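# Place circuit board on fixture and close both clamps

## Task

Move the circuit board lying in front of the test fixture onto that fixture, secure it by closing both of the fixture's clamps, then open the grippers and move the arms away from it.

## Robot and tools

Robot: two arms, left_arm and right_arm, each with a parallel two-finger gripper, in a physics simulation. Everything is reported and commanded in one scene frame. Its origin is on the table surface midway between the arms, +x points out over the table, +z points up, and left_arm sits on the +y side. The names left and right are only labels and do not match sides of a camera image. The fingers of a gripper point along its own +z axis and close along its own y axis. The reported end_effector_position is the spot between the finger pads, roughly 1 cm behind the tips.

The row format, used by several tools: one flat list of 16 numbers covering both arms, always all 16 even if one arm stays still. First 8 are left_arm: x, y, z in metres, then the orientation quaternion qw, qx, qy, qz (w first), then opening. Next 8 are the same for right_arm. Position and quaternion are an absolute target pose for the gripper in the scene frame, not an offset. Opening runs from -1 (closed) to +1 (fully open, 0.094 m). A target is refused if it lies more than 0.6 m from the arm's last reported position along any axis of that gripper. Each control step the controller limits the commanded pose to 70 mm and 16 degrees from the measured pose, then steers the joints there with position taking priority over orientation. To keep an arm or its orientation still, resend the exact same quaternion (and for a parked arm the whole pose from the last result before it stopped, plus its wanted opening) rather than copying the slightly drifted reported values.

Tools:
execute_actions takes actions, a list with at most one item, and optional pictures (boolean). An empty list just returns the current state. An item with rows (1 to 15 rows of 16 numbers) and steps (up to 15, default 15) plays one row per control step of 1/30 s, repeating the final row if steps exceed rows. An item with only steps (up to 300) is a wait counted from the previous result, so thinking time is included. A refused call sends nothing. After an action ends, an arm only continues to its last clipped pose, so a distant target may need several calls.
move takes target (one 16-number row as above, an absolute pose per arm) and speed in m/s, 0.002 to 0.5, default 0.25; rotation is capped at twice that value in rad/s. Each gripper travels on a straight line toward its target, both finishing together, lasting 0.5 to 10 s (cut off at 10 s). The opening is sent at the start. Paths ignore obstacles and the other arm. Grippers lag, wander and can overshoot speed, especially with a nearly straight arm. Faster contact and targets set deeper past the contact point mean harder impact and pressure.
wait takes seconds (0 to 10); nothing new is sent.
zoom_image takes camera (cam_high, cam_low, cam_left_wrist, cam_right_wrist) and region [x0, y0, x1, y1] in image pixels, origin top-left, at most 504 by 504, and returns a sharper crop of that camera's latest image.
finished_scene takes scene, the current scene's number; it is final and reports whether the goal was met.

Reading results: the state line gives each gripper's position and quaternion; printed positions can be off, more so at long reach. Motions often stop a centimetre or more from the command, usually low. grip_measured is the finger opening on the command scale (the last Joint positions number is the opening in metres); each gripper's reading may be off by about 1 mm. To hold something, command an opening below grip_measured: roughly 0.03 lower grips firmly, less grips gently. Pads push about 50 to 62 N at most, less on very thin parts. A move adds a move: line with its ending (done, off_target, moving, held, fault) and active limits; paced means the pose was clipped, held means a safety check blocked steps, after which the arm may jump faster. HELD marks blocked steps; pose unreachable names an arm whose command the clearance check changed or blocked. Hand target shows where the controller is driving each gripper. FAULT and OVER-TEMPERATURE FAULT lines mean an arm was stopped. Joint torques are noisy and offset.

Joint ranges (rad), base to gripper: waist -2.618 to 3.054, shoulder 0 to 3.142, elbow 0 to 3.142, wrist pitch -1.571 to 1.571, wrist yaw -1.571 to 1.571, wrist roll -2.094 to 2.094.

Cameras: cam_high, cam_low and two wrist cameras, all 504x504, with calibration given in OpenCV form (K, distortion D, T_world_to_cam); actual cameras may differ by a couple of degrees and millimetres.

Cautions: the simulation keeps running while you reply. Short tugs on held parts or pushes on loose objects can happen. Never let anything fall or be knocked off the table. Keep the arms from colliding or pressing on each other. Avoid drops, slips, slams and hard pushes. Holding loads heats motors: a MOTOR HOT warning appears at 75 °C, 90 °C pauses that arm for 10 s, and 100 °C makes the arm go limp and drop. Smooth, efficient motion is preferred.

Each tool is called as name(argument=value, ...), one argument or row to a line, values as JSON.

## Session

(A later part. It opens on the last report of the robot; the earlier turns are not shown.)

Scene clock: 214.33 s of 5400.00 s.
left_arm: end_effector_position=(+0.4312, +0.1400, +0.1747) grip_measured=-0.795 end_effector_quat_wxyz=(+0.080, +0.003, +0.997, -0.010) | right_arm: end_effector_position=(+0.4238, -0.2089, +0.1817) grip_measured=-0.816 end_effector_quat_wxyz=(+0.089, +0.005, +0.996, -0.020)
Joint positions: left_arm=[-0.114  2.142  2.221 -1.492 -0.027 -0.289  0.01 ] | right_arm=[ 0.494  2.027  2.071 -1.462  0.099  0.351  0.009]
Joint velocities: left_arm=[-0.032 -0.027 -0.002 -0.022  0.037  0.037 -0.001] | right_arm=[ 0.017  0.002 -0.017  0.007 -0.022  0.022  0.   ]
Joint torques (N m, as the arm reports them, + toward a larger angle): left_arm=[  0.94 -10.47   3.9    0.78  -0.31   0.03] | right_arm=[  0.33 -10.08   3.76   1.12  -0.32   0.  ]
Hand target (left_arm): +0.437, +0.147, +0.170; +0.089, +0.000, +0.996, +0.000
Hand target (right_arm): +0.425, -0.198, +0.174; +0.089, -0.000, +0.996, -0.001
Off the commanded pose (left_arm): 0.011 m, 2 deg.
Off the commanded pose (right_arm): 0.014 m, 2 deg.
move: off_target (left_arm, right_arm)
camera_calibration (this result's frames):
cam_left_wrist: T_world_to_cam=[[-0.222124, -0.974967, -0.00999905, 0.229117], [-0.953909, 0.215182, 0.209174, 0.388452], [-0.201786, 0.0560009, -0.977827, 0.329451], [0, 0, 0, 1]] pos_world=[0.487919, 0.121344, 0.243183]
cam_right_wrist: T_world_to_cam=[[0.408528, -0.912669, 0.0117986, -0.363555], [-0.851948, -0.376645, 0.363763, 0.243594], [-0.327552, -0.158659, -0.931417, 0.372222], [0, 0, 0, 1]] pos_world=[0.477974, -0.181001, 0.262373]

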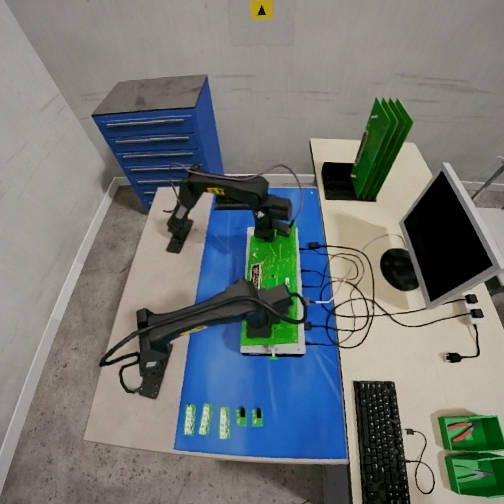

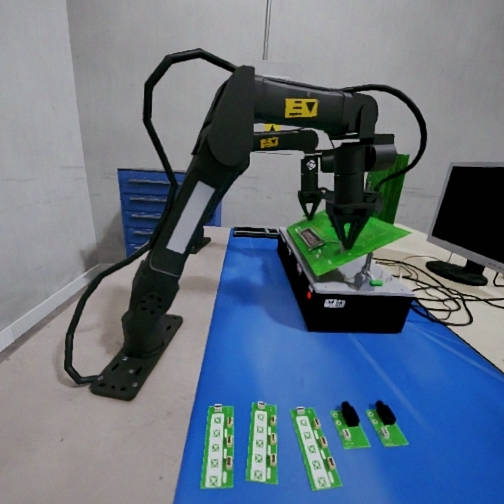

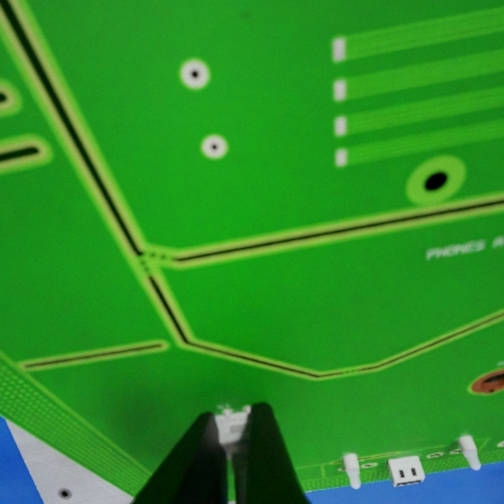

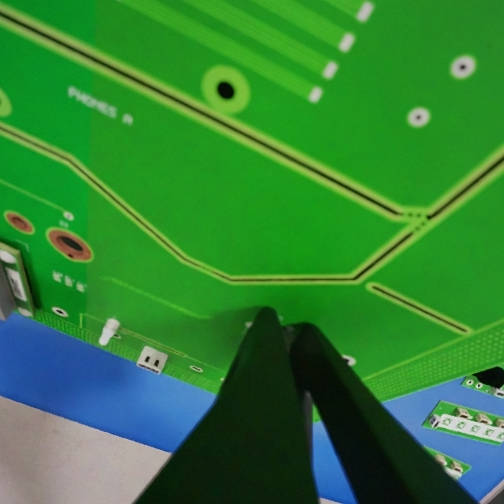

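move(
  target=[0.43,0.147,0.215,0.11,0.0,0.994,0,-0.9,0.42,-0.198,0.22,0.11,0.0,0.994,0,-0.92],
  speed=0.05,
)

move(
  target=[0.225,0.152,0.215,0.12,0.0,0.993,0,-0.9,0.213,-0.192,0.215,0.12,0.0,0.993,0,-0.92],
  speed=0.12,
)

move(
  target=[0.222,0.152,0.08,0.06,0.0,0.998,0,-0.9,0.21,-0.192,0.08,0.06,0.0,0.998,0,-0.92],
  speed=0.08,
)

move(
  target=[0.21,0.152,0.015,0.04,0.0,0.999,0,-0.82,0.198,-0.192,0.015,0.04,0.0,0.999,0,-0.85],
  speed=0.03,
)

move(
  target=[0.21,0.152,0.008,0.04,0.0,0.999,0,-0.4,0.198,-0.192,0.008,0.04,0.0,0.999,0,-0.4],
  speed=0.03,
)

Scene clock: 224.80 s of 5400.00 s.
left_arm: end_effector_position=(+0.4290, +0.1439, +0.1924) grip_measured=-0.795 end_effector_quat_wxyz=(+0.088, +0.002, +0.996, -0.004) | right_arm: end_effector_position=(+0.4195, -0.2046, +0.2109) grip_measured=-0.816 end_effector_quat_wxyz=(+0.101, +0.004, +0.995, -0.010)
Joint positions: left_arm=[-0.114  2.142  2.293 -1.552 -0.044 -0.289  0.01 ] | right_arm=[ 0.503  2.027  2.189 -1.55   0.089  0.357  0.009]
Joint velocities: left_arm=[-0.012 -0.002 -0.012 -0.037  0.066 -0.037  0.001] | right_arm=[ 0.022 -0.002 -0.007 -0.022  0.007 -0.007  0.   ]
Joint torques (N m, as the arm reports them, + toward a larger angle): left_arm=[ -0.29 -12.48   7.85   0.41  -0.19  -0.04] | right_arm=[ 0.43 -9.53  9.14  0.67 -0.05  0.05]
Hand target (left_arm): +0.429, +0.147, +0.215; +0.118, -0.000, +0.993, -0.002
Hand target (right_arm): +0.420, -0.198, +0.220; +0.110, +0.000, +0.994, +0.000
Off the commanded pose (left_arm): 0.023 m, 3 deg.
Off the commanded pose (right_arm): 0.011 m, 2 deg.
joint sent to its limit (left arm) — the command would take joint 4 (wrist pitch) past its lower limit, so that joint was sent only as far as its limit.
joint sent to its limit (right arm) — the command would take joint 4 (wrist pitch) past its lower limit, so that joint was sent only as far as its limit.
After step 90, 6.30 s passed at rest.
move: off_target (left_arm, right_arm)
camera_calibration (this result's frames):
cam_left_wrist: T_world_to_cam=[[-0.219078, -0.975362, -0.0259567, 0.234402], [-0.957944, 0.209961, 0.195599, 0.386842], [-0.18533, 0.0677166, -0.98034, 0.337873], [0, 0, 0, 1]] pos_world=[0.484543, 0.124526, 0.261649]
cam_right_wrist: T_world_to_cam=[[0.413139, -0.910663, 0.00292234, -0.357921], [-0.858523, -0.388411, 0.334776, 0.237366], [-0.303733, -0.140818, -0.942293, 0.39456], [0, 0, 0, 1]] pos_world=[0.471496, -0.178189, 0.293373]

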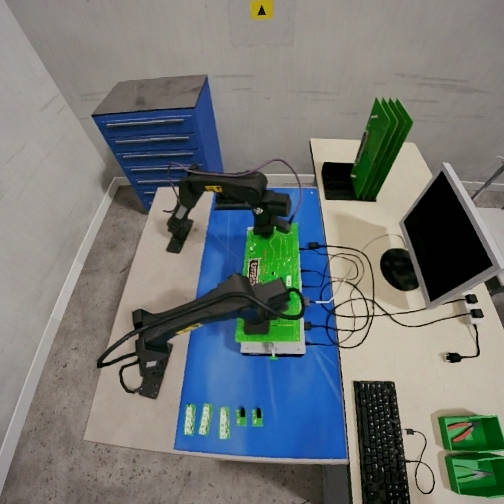

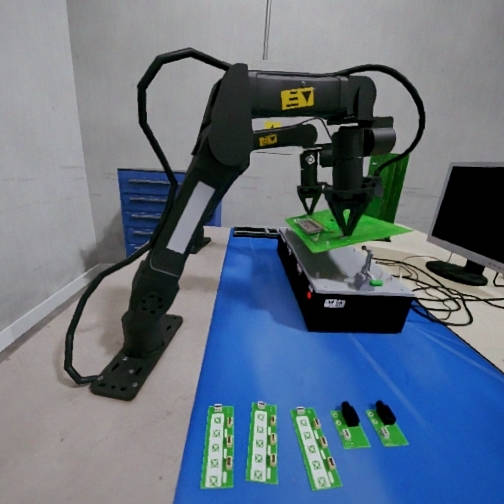

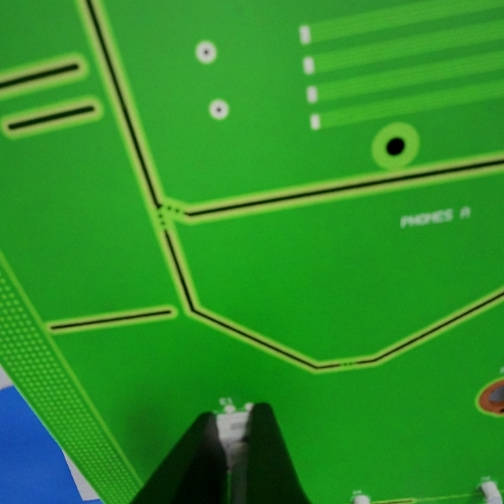

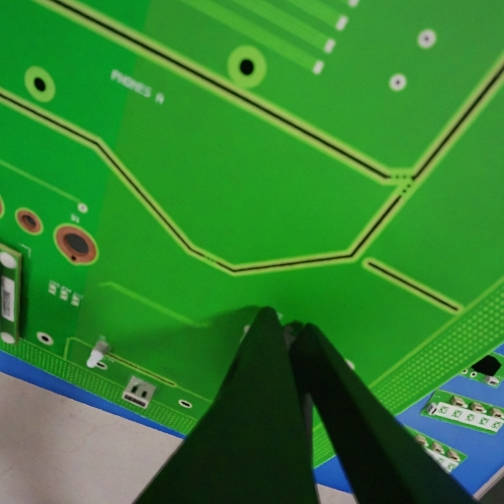

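Scene clock: 226.97 s of 5400.00 s.
left_arm: end_effector_position=(+0.2238, +0.1516, +0.2106) grip_measured=-0.795 end_effector_quat_wxyz=(+0.103, +0.004, +0.995, +0.012) | right_arm: end_effector_position=(+0.2159, -0.1888, +0.2154) grip_measured=-0.816 end_effector_quat_wxyz=(+0.114, +0.002, +0.994, -0.004)
Joint positions: left_arm=[-0.395  1.351  1.426 -1.483 -0.131 -0.56   0.01 ] | right_arm=[ 0.924  1.343  1.437 -1.507  0.166  0.77   0.009]
Joint velocities: left_arm=[ 0.012  0.017 -0.002 -0.11  -0.007 -0.051  0.   ] | right_arm=[-0.002  0.002  0.007 -0.037 -0.066 -0.022  0.   ]
Joint torques (N m, as the arm reports them, + toward a larger angle): left_arm=[-1.1  -5.07  5.66  0.65 -0.08 -0.16] | right_arm=[ 0.78 -5.25  5.17  0.87  0.16  0.12]
Hand target (left_arm): +0.225, +0.148, +0.215; +0.120, -0.000, +0.993, -0.000
Hand target (right_arm): +0.214, -0.188, +0.217; +0.123, -0.000, +0.992, +0.001
Off the commanded pose (left_arm): 0.005 m, 2 deg.
Off the commanded pose (right_arm): 0.004 m, 1 deg.
move: done
camera_calibration (this result's frames):
cam_left_wrist: T_world_to_cam=[[-0.218263, -0.973883, -0.062551, 0.204682], [-0.9635, 0.204868, 0.172327, 0.192004], [-0.155011, 0.0978805, -0.983052, 0.306362], [0, 0, 0, 1]] pos_world=[0.27716, 0.130014, 0.280885]
cam_right_wrist: T_world_to_cam=[[0.417383, -0.908721, 0.00420056, -0.260224], [-0.86477, -0.395767, 0.309097, 0.0726987], [-0.279221, -0.132644, -0.951021, 0.337374], [0, 0, 0, 1]] pos_world=[0.265682, -0.162948, 0.299472]

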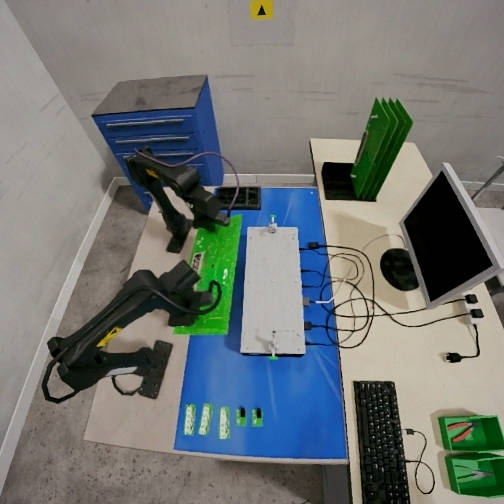

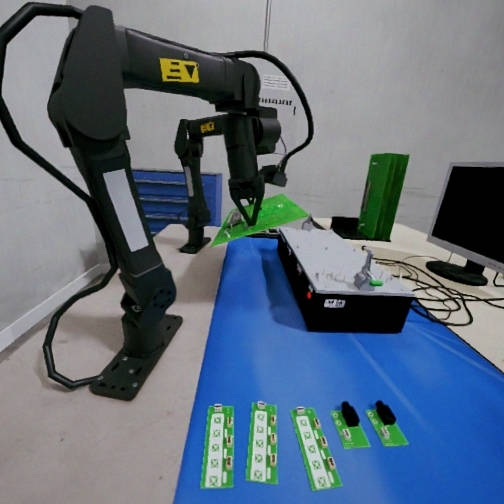

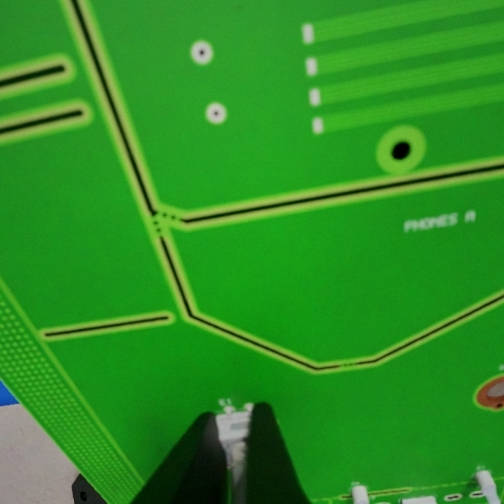

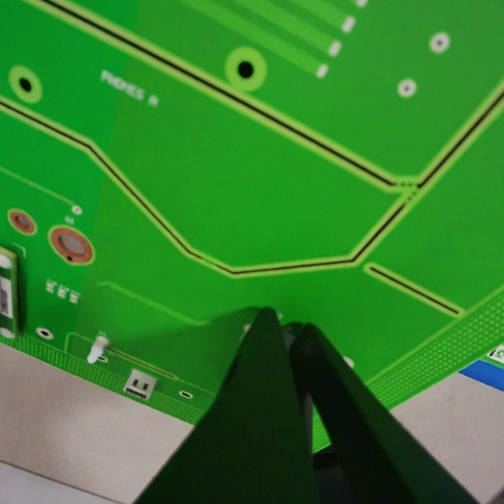

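Scene clock: 229.00 s of 5400.00 s.
left_arm: end_effector_position=(+0.2161, +0.1517, +0.0845) grip_measured=-0.795 end_effector_quat_wxyz=(+0.058, +0.002, +0.998, -0.004) | right_arm: end_effector_position=(+0.2094, -0.1903, +0.0839) grip_measured=-0.816 end_effector_quat_wxyz=(+0.063, +0.003, +0.998, +0.002)
Joint positions: left_arm=[-0.352  1.351  0.932 -1.048 -0.052 -0.528  0.01 ] | right_arm=[ 0.875  1.343  0.923 -1.053  0.081  0.731  0.009]
Joint velocities: left_arm=[ 0.012 -0.002 -0.002  0.037 -0.051 -0.007 -0.001] | right_arm=[ 0.002  0.012 -0.002 -0.066  0.007 -0.007 -0.002]
Joint torques (N m, as the arm reports them, + toward a larger angle): left_arm=[ 0.64 -2.49  5.94  0.54 -0.16 -0.03] | right_arm=[-0.55 -3.8   5.39  0.71  0.04 -0.1 ]
Hand target (left_arm): +0.221, +0.153, +0.080; +0.060, +0.000, +0.998, -0.000
Hand target (right_arm): +0.209, -0.193, +0.080; +0.060, -0.000, +0.998, -0.001
Off the commanded pose (left_arm): 0.007 m, 1 deg.
Off the commanded pose (right_arm): 0.004 m, 1 deg.
move: done
camera_calibration (this result's frames):
cam_left_wrist: T_world_to_cam=[[-0.221198, -0.975155, -0.0120053, 0.191801], [-0.944118, 0.21104, 0.253186, 0.194386], [-0.244362, 0.0673387, -0.967343, 0.203853], [0, 0, 0, 1]] pos_world=[0.275763, 0.132285, 0.150283]
cam_right_wrist: T_world_to_cam=[[0.414929, -0.908495, -0.0497143, -0.253243], [-0.829408, -0.400141, 0.389832, 0.0921427], [-0.374053, -0.120519, -0.919543, 0.229808], [0, 0, 0, 1]] pos_world=[0.267462, -0.165503, 0.162808]

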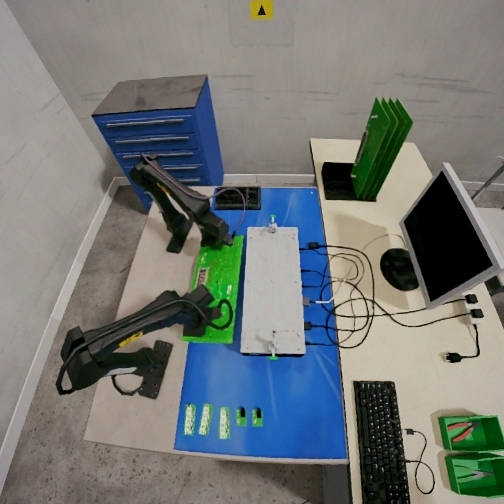

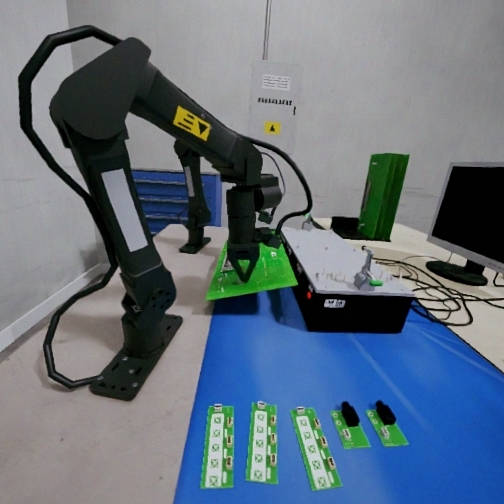

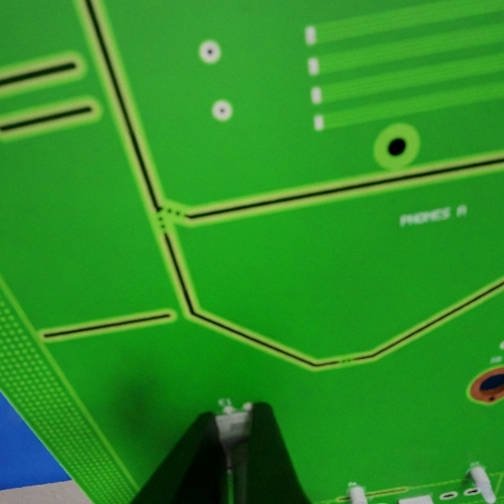

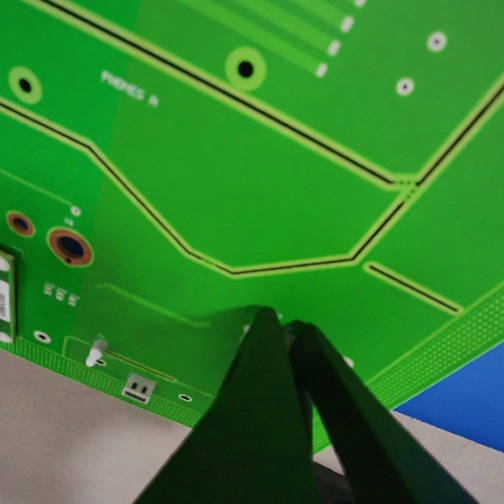

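Scene clock: 231.60 s of 5400.00 s.
left_arm: end_effector_position=(+0.2101, +0.1521, +0.0210) grip_measured=-0.795 end_effector_quat_wxyz=(+0.043, +0.003, +0.999, -0.004) | right_arm: end_effector_position=(+0.2031, -0.1903, +0.0215) grip_measured=-0.816 end_effector_quat_wxyz=(+0.049, +0.004, +0.999, +0.006)
Joint positions: left_arm=[-0.352  1.44   0.741 -0.794 -0.037 -0.528  0.01 ] | right_arm=[ 0.875  1.424  0.728 -0.794  0.058  0.734  0.009]
Joint velocities: left_arm=[-0.002  0.017 -0.022 -0.007  0.037  0.081 -0.   ] | right_arm=[-0.002 -0.017 -0.007 -0.051 -0.007  0.007 -0.001]
Joint torques (N m, as the arm reports them, + toward a larger angle): left_arm=[-0.36 -2.83  5.37  0.42 -0.06 -0.08] | right_arm=[ 0.34 -3.31  4.76  0.66  0.    0.02]
Hand target (left_arm): +0.209, +0.152, +0.015; +0.040, +0.000, +0.999, -0.000
Hand target (right_arm): +0.197, -0.193, +0.015; +0.040, -0.000, +0.999, -0.000
Off the commanded pose (left_arm): 0.006 m, 1 deg.
Off the commanded pose (right_arm): 0.008 m, 1 deg.
move: done
camera_calibration (this result's frames):
cam_left_wrist: T_world_to_cam=[[-0.222779, -0.974851, -0.00594945, 0.190335], [-0.935756, 0.212126, 0.281713, 0.202182], [-0.273366, 0.0683272, -0.95948, 0.146669], [0, 0, 0, 1]] pos_world=[0.27169, 0.132639, 0.0849014]
cam_right_wrist: T_world_to_cam=[[0.412131, -0.908592, -0.0678826, -0.252777], [-0.818989, -0.402074, 0.409383, 0.108352], [-0.399256, -0.113124, -0.909834, 0.176403], [0, 0, 0, 1]] pos_world=[0.263346, -0.16615, 0.0989805]

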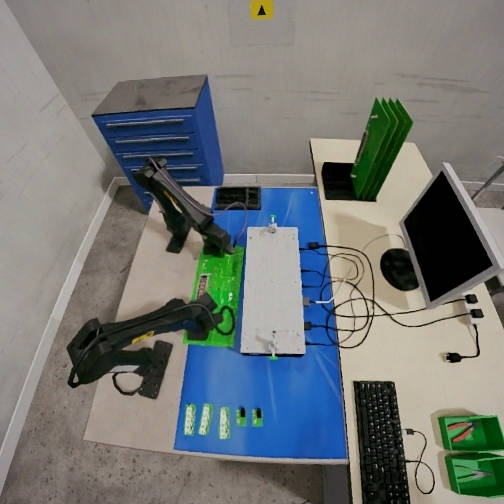

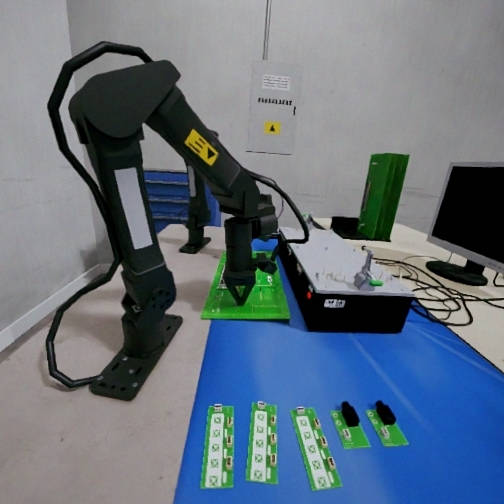

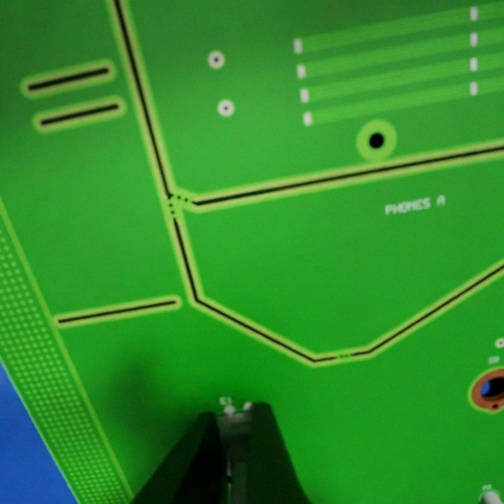

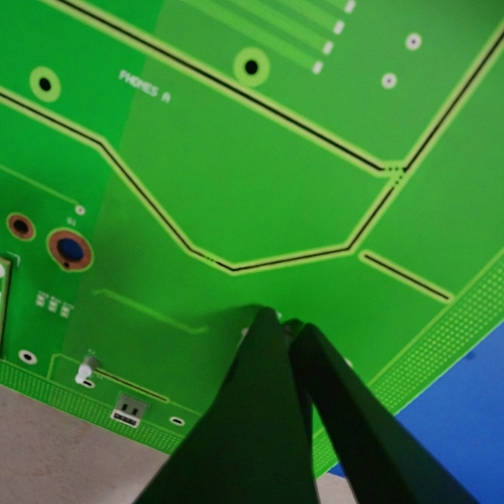

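Scene clock: 232.43 s of 5400.00 s.
left_arm: end_effector_position=(+0.2144, +0.1496, +0.0159) grip_measured=-0.402 end_effector_quat_wxyz=(+0.050, +0.002, +0.999, -0.008) | right_arm: end_effector_position=(+0.2077, -0.1862, +0.0194) grip_measured=-0.402 end_effector_quat_wxyz=(+0.056, +0.004, +0.998, +0.011)
Joint positions: left_arm=[-0.352  1.455  0.729 -0.751 -0.037 -0.529  0.028] | right_arm=[ 0.875  1.437  0.728 -0.764  0.058  0.734  0.028]
Joint velocities: left_arm=[-0.002  0.002 -0.002 -0.022 -0.022  0.037 -0.001] | right_arm=[-0.002  0.002  0.007  0.022 -0.007 -0.081  0.001]
Joint torques (N m, as the arm reports them, + toward a larger angle): left_arm=[-0.54 -2.73  4.74  0.42 -0.1  -0.13] | right_arm=[ 0.3  -3.19  3.59  0.77  0.    0.01]
Hand target (left_arm): +0.210, +0.152, +0.008; +0.040, +0.000, +0.999, -0.000
Hand target (right_arm): +0.198, -0.192, +0.009; +0.040, -0.000, +0.999, -0.000
Off the commanded pose (left_arm): 0.009 m, 1 deg.
Off the commanded pose (right_arm): 0.016 m, 2 deg.
move: off_target (right_arm)
camera_calibration (this result's frames):
cam_left_wrist: T_world_to_cam=[[-0.22125, -0.975217, -0.000674004, 0.188442], [-0.940032, 0.213084, 0.266337, 0.209138], [-0.259592, 0.0595606, -0.96388, 0.141548], [0, 0, 0, 1]] pos_world=[0.275034, 0.130778, 0.0808609]
cam_right_wrist: T_world_to_cam=[[0.413012, -0.907805, -0.0728762, -0.251044], [-0.82402, -0.406569, 0.394578, 0.115044], [-0.38783, -0.102914, -0.915968, 0.176429], [0, 0, 0, 1]] pos_world=[0.266907, -0.162968, 0.0979146]

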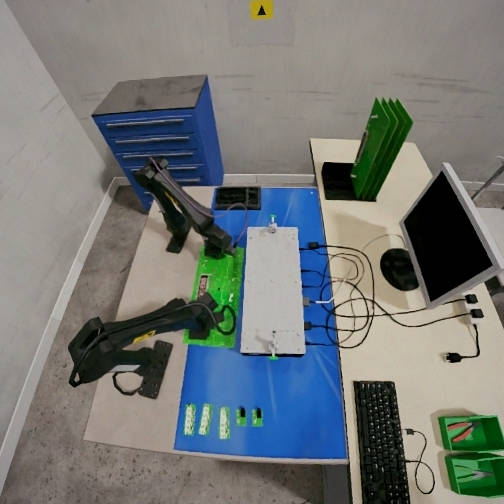

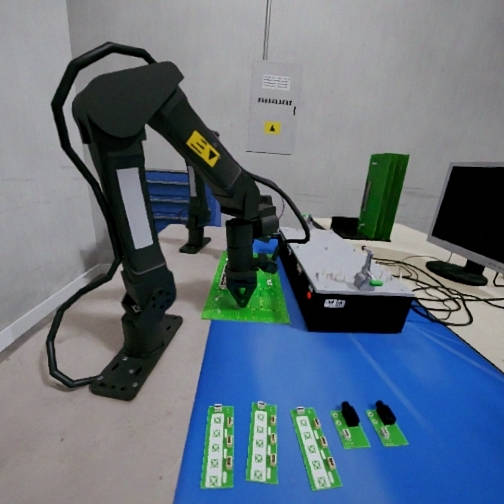

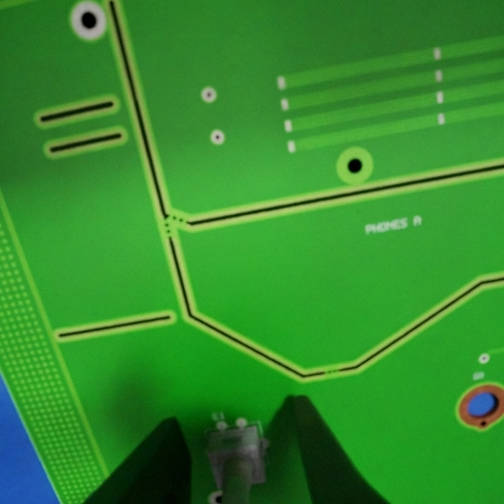

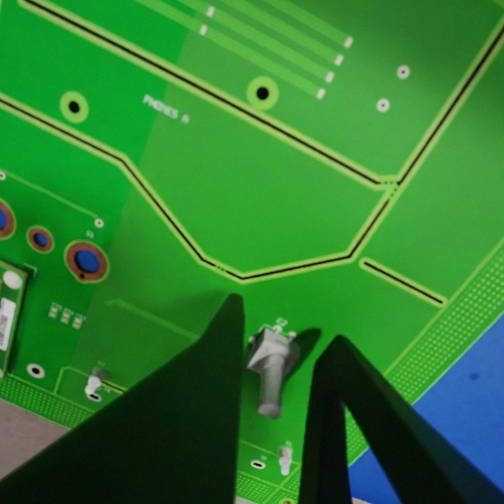

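move(
  target=[0.204,0.152,0.006,0.04,0.0,0.999,0,-0.4,0.194,-0.192,0.004,0.04,0.0,0.999,0,-0.4],
  speed=0.03,
)

move(
  target=[0.204,0.152,0.006,0.04,0.0,0.999,0,-0.9,0.194,-0.192,0.004,0.04,0.0,0.999,0,-0.92],
  speed=0.03,
)

move(
  target=[0.215,0.151,0.22,0.13,0,0.991,0,-0.9,0.205,-0.193,0.22,0.13,0,0.991,0,-0.92],
  speed=0.1,
)

move(
  target=[0.438,0.150,0.21,0.11,0.0,0.994,0,-0.9,0.426,-0.194,0.215,0.11,0.0,0.994,0,-0.92],
  speed=0.1,
)

zoom_image(
  camera="cam_low",
  region=[260,190,440,320],
)

zoom_image(
  camera="cam_high",
  region=[220,190,340,370],
)

Scene clock: 244.97 s of 5400.00 s.
left_arm: end_effector_position=(+0.2095, +0.1500, +0.0118) grip_measured=-0.402 end_effector_quat_wxyz=(+0.046, +0.001, +0.999, -0.005) | right_arm: end_effector_position=(+0.2004, -0.1897, +0.0118) grip_measured=-0.402 end_effector_quat_wxyz=(+0.050, +0.001, +0.999, +0.006)
Joint positions: left_arm=[-0.363  1.455  0.712 -0.743 -0.039 -0.542  0.028] | right_arm=[ 0.885  1.437  0.696 -0.748  0.058  0.738  0.028]
Joint velocities: left_arm=[-0.022 -0.007 -0.007  0.022  0.007 -0.007 -0.   ] | right_arm=[-0.037  0.002 -0.012 -0.007 -0.095 -0.022 -0.001]
Joint torques (N m, as the arm reports them, + toward a larger angle): left_arm=[-0.95 -3.9   4.53  0.37 -0.04 -0.11] | right_arm=[ 0.52 -3.14  4.33  0.72  0.02  0.09]
Hand target (left_arm): +0.204, +0.152, +0.006; +0.040, +0.000, +0.999, -0.000
Hand target (right_arm): +0.194, -0.192, +0.004; +0.040, -0.000, +0.999, -0.000
Off the commanded pose (left_arm): 0.008 m, 1 deg.
Off the commanded pose (right_arm): 0.010 m, 1 deg.
After step 90, 8.60 s passed at rest.
move: done
camera_calibration (this result's frames):
cam_left_wrist: T_world_to_cam=[[-0.218929, -0.975732, -0.00421039, 0.18739], [-0.938544, 0.209401, 0.274383, 0.205716], [-0.266843, 0.064022, -0.961611, 0.137139], [0, 0, 0, 1]] pos_world=[0.270694, 0.130985, 0.0762181]
cam_right_wrist: T_world_to_cam=[[0.417378, -0.906147, -0.0685093, -0.252357], [-0.816876, -0.40715, 0.408585, 0.108971], [-0.398132, -0.114571, -0.910145, 0.166101], [0, 0, 0, 1]] pos_world=[0.260474, -0.165275, 0.0893635]

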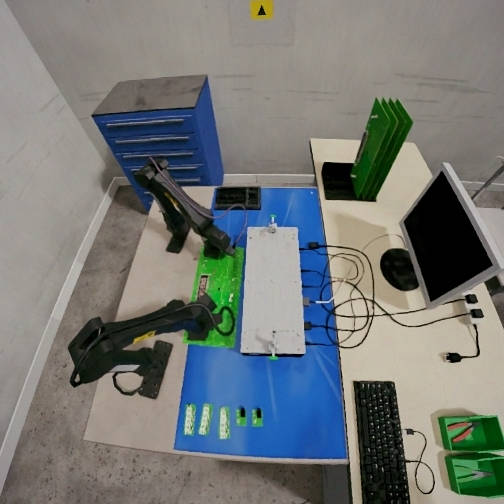

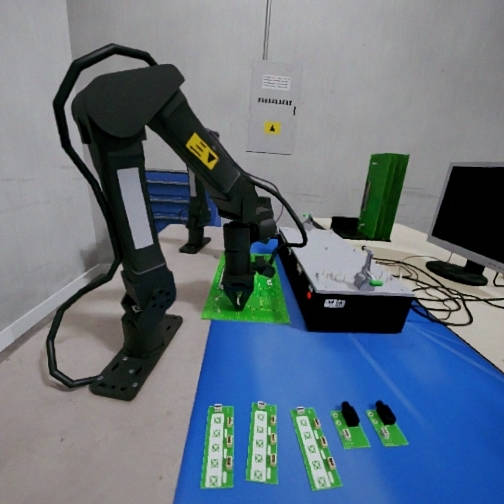

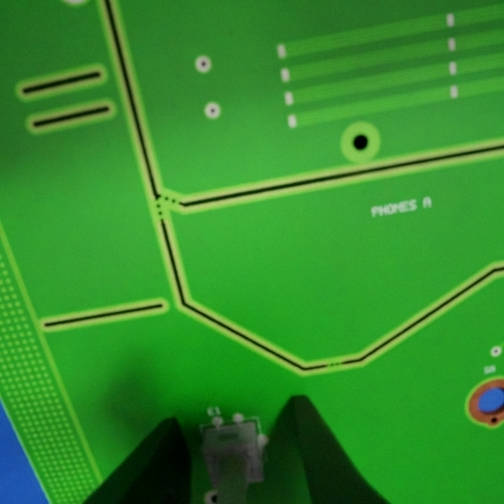

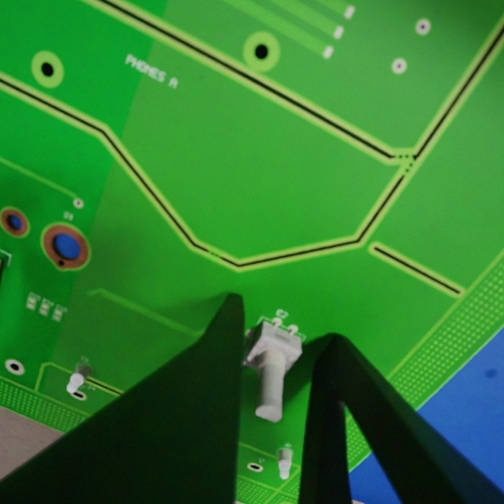

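Scene clock: 245.67 s of 5400.00 s.
left_arm: end_effector_position=(+0.2092, +0.1516, +0.0116) grip_measured=-0.770 end_effector_quat_wxyz=(+0.046, +0.001, +0.999, -0.002) | right_arm: end_effector_position=(+0.2004, -0.1907, +0.0118) grip_measured=-0.789 end_effector_quat_wxyz=(+0.050, +0.002, +0.999, +0.004)
Joint positions: left_arm=[-0.363  1.455  0.711 -0.746 -0.045 -0.542  0.011] | right_arm=[ 0.885  1.437  0.696 -0.751  0.062  0.741  0.01 ]
Joint velocities: left_arm=[ 0.002 -0.012 -0.007  0.066  0.022  0.081 -0.001] | right_arm=[-0.002  0.002 -0.012  0.037 -0.022 -0.022 -0.   ]
Joint torques (N m, as the arm reports them, + toward a larger angle): left_arm=[-0.82 -3.69  4.51  0.36  0.01 -0.15] | right_arm=[ 0.51 -3.13  4.34  0.73 -0.03  0.08]
Hand target (left_arm): +0.204, +0.152, +0.006; +0.040, +0.000, +0.999, -0.000
Hand target (right_arm): +0.194, -0.192, +0.004; +0.040, -0.000, +0.999, -0.000
Off the commanded pose (left_arm): 0.008 m, 1 deg.
Off the commanded pose (right_arm): 0.010 m, 1 deg.
move: done
camera_calibration (this result's frames):
cam_left_wrist: T_world_to_cam=[[-0.218436, -0.975787, -0.0112271, 0.188823], [-0.938621, 0.206941, 0.275983, 0.205552], [-0.266977, 0.0708227, -0.961097, 0.135762], [0, 0, 0, 1]] pos_world=[0.270426, 0.132098, 0.0758719]
cam_right_wrist: T_world_to_cam=[[0.414697, -0.907716, -0.0638595, -0.253114], [-0.818308, -0.402704, 0.410124, 0.109614], [-0.397992, -0.11782, -0.909792, 0.16529], [0, 0, 0, 1]] pos_world=[0.260448, -0.16614, 0.0892602]

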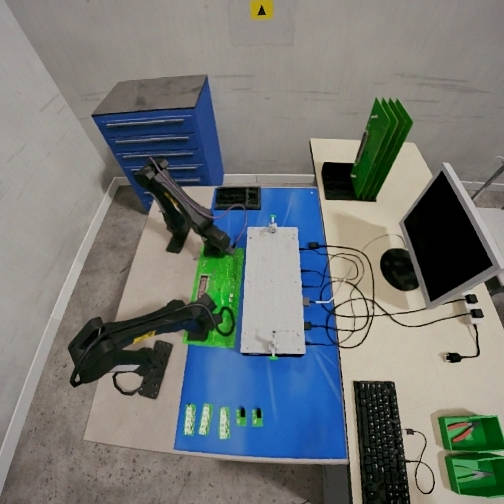

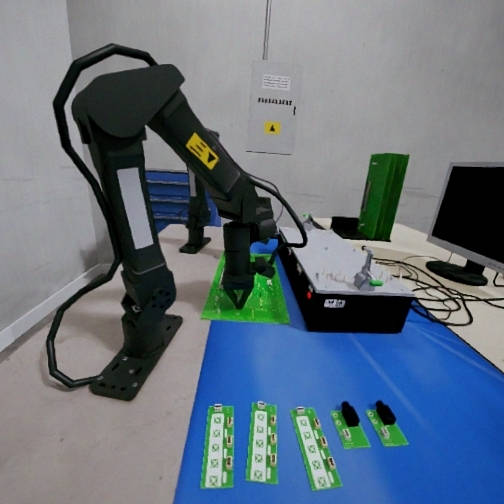

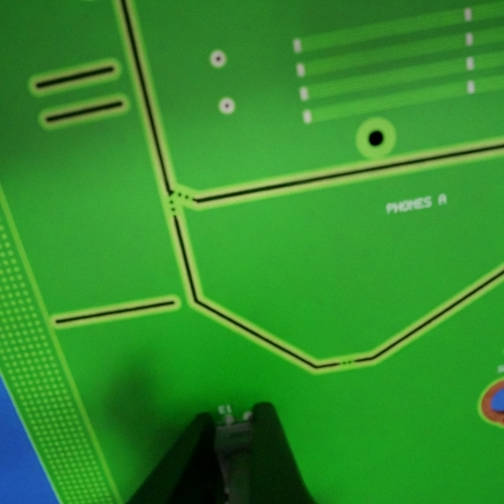

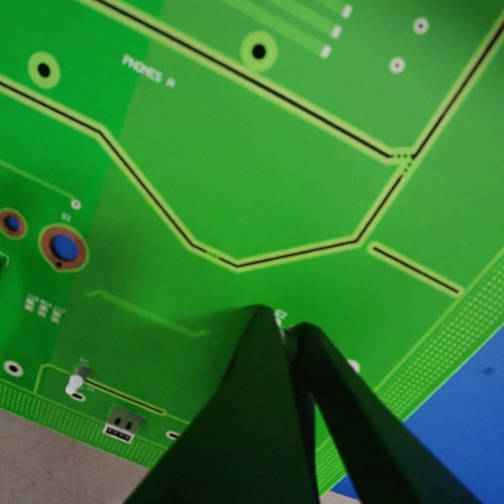

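Scene clock: 248.10 s of 5400.00 s.
left_arm: end_effector_position=(+0.2160, +0.1490, +0.2123) grip_measured=-0.770 end_effector_quat_wxyz=(+0.120, +0.003, +0.993, +0.000) | right_arm: end_effector_position=(+0.2057, -0.1917, +0.2112) grip_measured=-0.789 end_effector_quat_wxyz=(+0.122, +0.003, +0.993, +0.002)
Joint positions: left_arm=[-0.426  1.297  1.386 -1.46  -0.137 -0.589  0.011] | right_arm=[ 0.952  1.287  1.375 -1.485  0.173  0.798  0.01 ]
Joint velocities: left_arm=[-0.017  0.007  0.007 -0.007 -0.022  0.037  0.001] | right_arm=[-0.007  0.007 -0.017 -0.11   0.037  0.007  0.   ]
Joint torques (N m, as the arm reports them, + toward a larger angle): left_arm=[-0.29 -3.16  7.91  0.39 -0.27 -0.14] | right_arm=[ 0.24 -2.44  9.23  0.59  0.26  0.04]
Hand target (left_arm): +0.217, +0.150, +0.220; +0.130, -0.000, +0.992, +0.001
Hand target (right_arm): +0.207, -0.191, +0.220; +0.131, +0.001, +0.991, +0.002
Off the commanded pose (left_arm): 0.008 m, 1 deg.
Off the commanded pose (right_arm): 0.009 m, 1 deg.
move: done
camera_calibration (this result's frames):
cam_left_wrist: T_world_to_cam=[[-0.218002, -0.974785, -0.0476348, 0.197547], [-0.968411, 0.210006, 0.134456, 0.193046], [-0.121062, 0.0754417, -0.989774, 0.3045], [0, 0, 0, 1]] pos_world=[0.266877, 0.129053, 0.28484]
cam_right_wrist: T_world_to_cam=[[0.416971, -0.908919, -0.000951487, -0.257483], [-0.870006, -0.399422, 0.289052, 0.0686408], [-0.263105, -0.119698, -0.957313, 0.330667], [0, 0, 0, 1]] pos_world=[0.254081, -0.167034, 0.296466]

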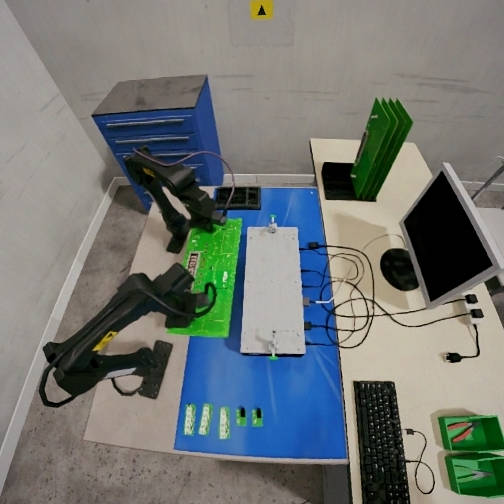

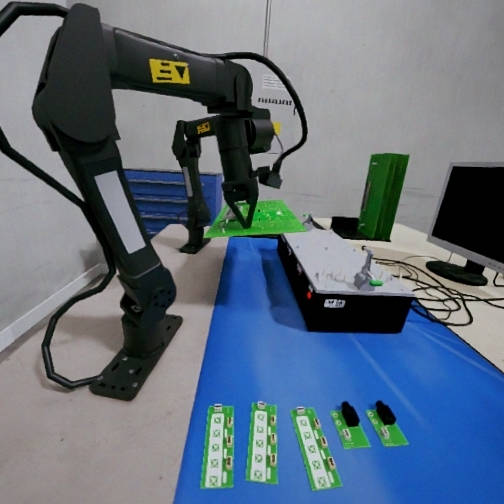

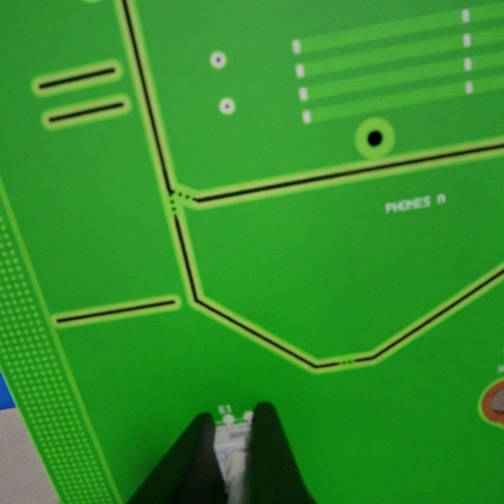

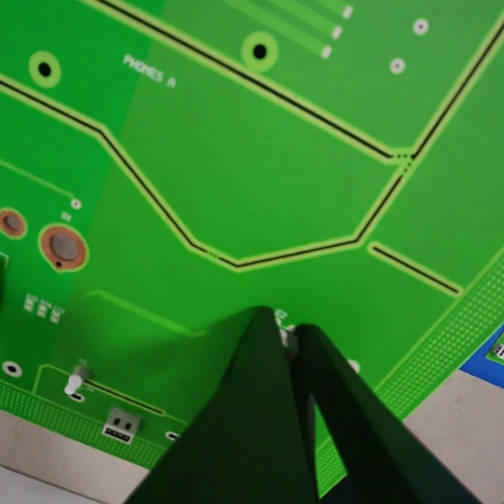

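Scene clock: 250.87 s of 5400.00 s.
left_arm: end_effector_position=(+0.4333, +0.1526, +0.2047) grip_measured=-0.770 end_effector_quat_wxyz=(+0.107, +0.001, +0.994, -0.000) | right_arm: end_effector_position=(+0.4229, -0.1968, +0.2025) grip_measured=-0.789 end_effector_quat_wxyz=(+0.097, +0.004, +0.995, -0.006)
Joint positions: left_arm=[-0.098  2.129  2.318 -1.554 -0.058 -0.273  0.011] | right_arm=[ 0.514  2.048  2.188 -1.533  0.081  0.368  0.01 ]
Joint velocities: left_arm=[-0.022 -0.007  0.007  0.051 -0.066 -0.037 -0.001] | right_arm=[-0.002 -0.017  0.007 -0.051 -0.022  0.007 -0.   ]
Joint torques (N m, as the arm reports them, + toward a larger angle): left_arm=[ 0.5  -9.66  8.    0.45 -0.08 -0.05] | right_arm=[-0.45 -9.84  9.1   0.61 -0.02 -0.12]
Hand target (left_arm): +0.438, +0.154, +0.210; +0.117, +0.000, +0.993, -0.001
Hand target (right_arm): +0.425, -0.198, +0.213; +0.107, +0.000, +0.994, -0.001
Off the commanded pose (left_arm): 0.008 m, 0 deg.
Off the commanded pose (right_arm): 0.013 m, 2 deg.
joint sent to its limit (left arm) — the command would take joint 4 (wrist pitch) past its lower limit, so that joint was sent only as far as its limit.
move: off_target (right_arm)
camera_calibration (this result's frames):
cam_left_wrist: T_world_to_cam=[[-0.214593, -0.975871, -0.0403142, 0.245199], [-0.965343, 0.205639, 0.160705, 0.397764], [-0.148537, 0.0734032, -0.986179, 0.334546], [0, 0, 0, 1]] pos_world=[0.486289, 0.13293, 0.275885]
cam_right_wrist: T_world_to_cam=[[0.414005, -0.910242, -0.00774964, -0.350317], [-0.855298, -0.391901, 0.338939, 0.243272], [-0.311553, -0.133694, -0.940777, 0.393283], [0, 0, 0, 1]] pos_world=[0.475631, -0.170955, 0.284822]

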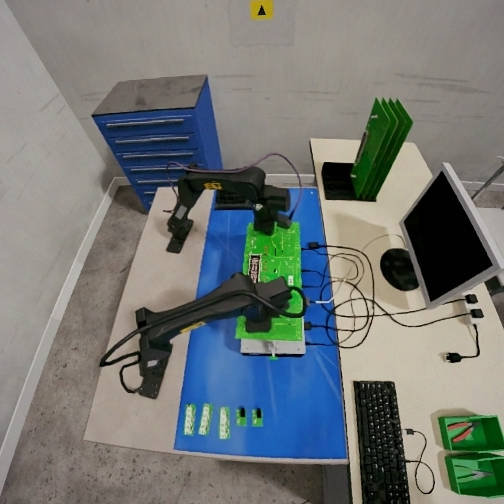

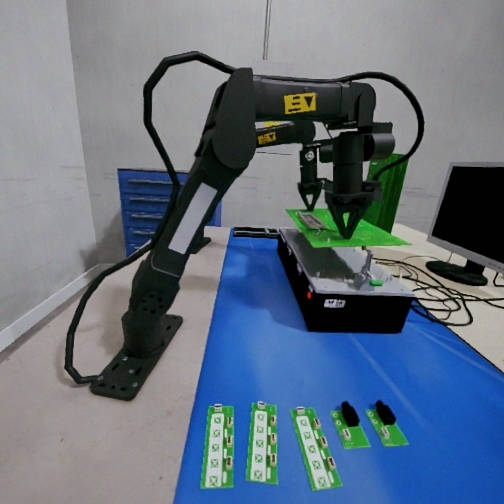

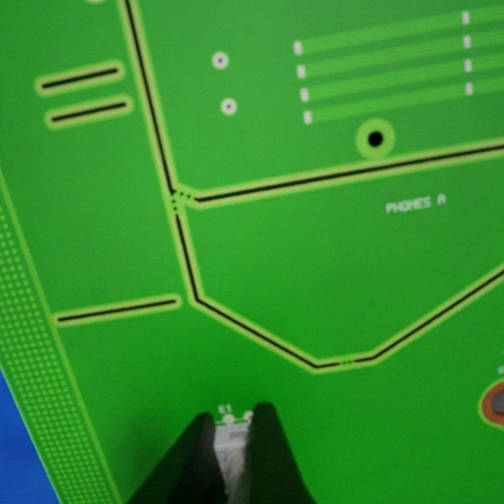

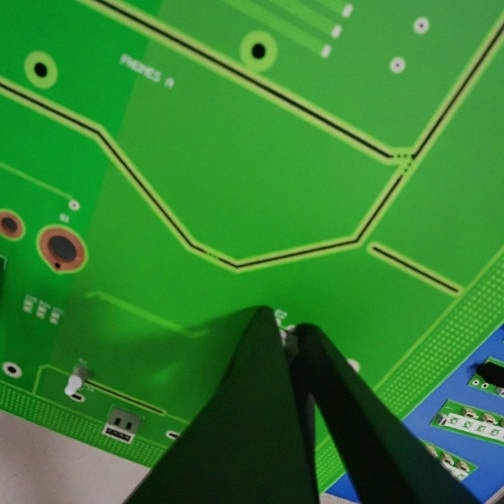

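Region (260, 190, 440, 320) of cam_low's 504x504 image, scaled by 2.800, with more detail than that image has.

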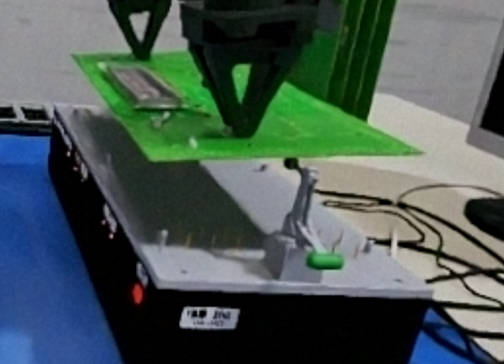

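Region (220, 190, 340, 370) of cam_high's 504x504 image, scaled by 2.800, with more detail than that image has.

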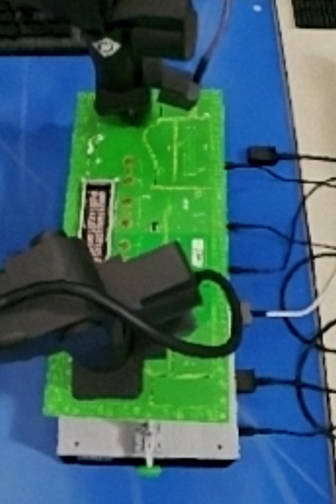

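move(
  target=[0.438,0.152,0.19,0.1,0.0,0.995,0,-0.9,0.426,-0.194,0.2,0.1,0.0,0.995,0,-0.92],
  speed=0.01,
)

zoom_image(
  camera="cam_low",
  region=[280,200,420,300],
)

Scene clock: 270.93 s of 5400.00 s.
left_arm: end_effector_position=(+0.4334, +0.1519, +0.1964) grip_measured=-0.770 end_effector_quat_wxyz=(+0.100, +0.001, +0.995, -0.000) | right_arm: end_effector_position=(+0.4229, -0.1968, +0.2026) grip_measured=-0.789 end_effector_quat_wxyz=(+0.097, +0.004, +0.995, -0.006)
Joint positions: left_arm=[-0.098  2.129  2.285 -1.534 -0.055 -0.272  0.011] | right_arm=[ 0.514  2.048  2.188 -1.534  0.081  0.368  0.01 ]
Joint velocities: left_arm=[-0.002 -0.012 -0.002  0.051 -0.051 -0.125  0.   ] | right_arm=[-0.007  0.002 -0.007 -0.022  0.007 -0.051 -0.   ]
Joint torques (N m, as the arm reports them, + toward a larger angle): left_arm=[ 0.17 -9.37  5.09  0.58 -0.01  0.  ] | right_arm=[-0.11 -9.8   5.37  0.98 -0.04 -0.05]
Hand target (left_arm): +0.438, +0.152, +0.190; +0.100, +0.000, +0.995, -0.000
Hand target (right_arm): +0.426, -0.194, +0.200; +0.100, +0.000, +0.995, -0.000
Off the commanded pose (left_arm): 0.008 m, 0 deg.
Off the commanded pose (right_arm): 0.005 m, 1 deg.
After step 90, 15.30 s passed at rest.
move: done
camera_calibration (this result's frames):
cam_left_wrist: T_world_to_cam=[[-0.216495, -0.975548, -0.0379018, 0.244537], [-0.962872, 0.206947, 0.173349, 0.395603], [-0.161267, 0.0740239, -0.984131, 0.331431], [0, 0, 0, 1]] pos_world=[0.487305, 0.132154, 0.266863]
cam_right_wrist: T_world_to_cam=[[0.414005, -0.910242, -0.00774964, -0.350314], [-0.855298, -0.391901, 0.338939, 0.243208], [-0.311553, -0.133694, -0.940777, 0.393355], [0, 0, 0, 1]] pos_world=[0.475598, -0.170968, 0.284912]

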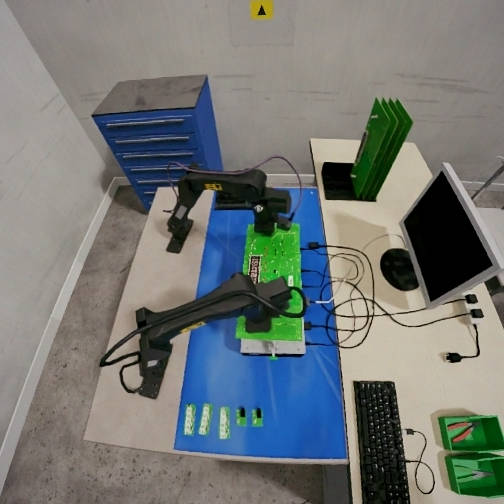

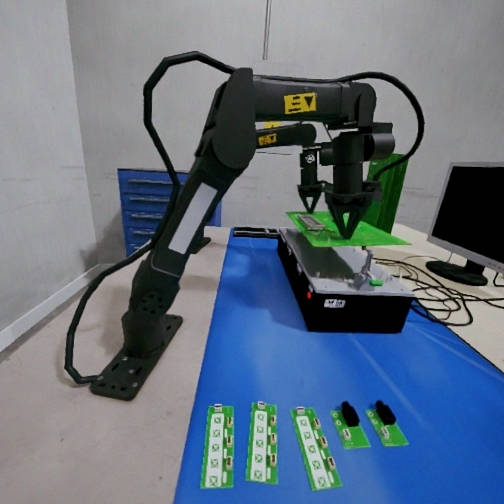

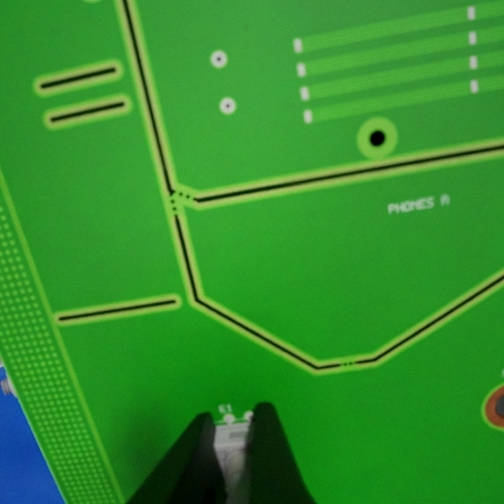

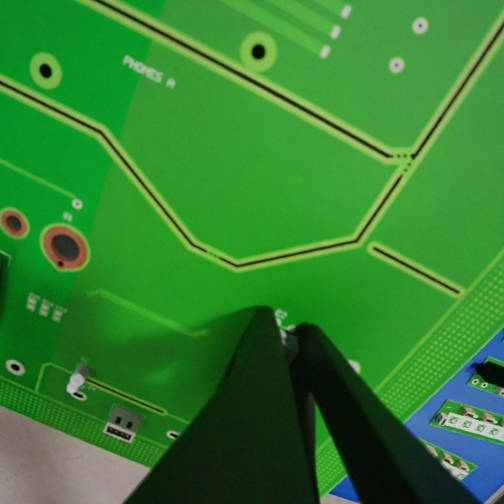

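Region (280, 200, 420, 300) of cam_low's 504x504 image, scaled by 3.600, with more detail than that image has; it fills the top 360 rows of this view, and the rest is white.

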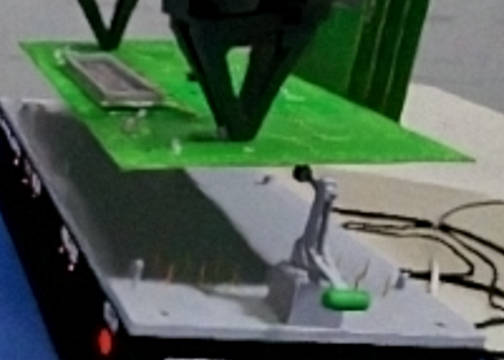

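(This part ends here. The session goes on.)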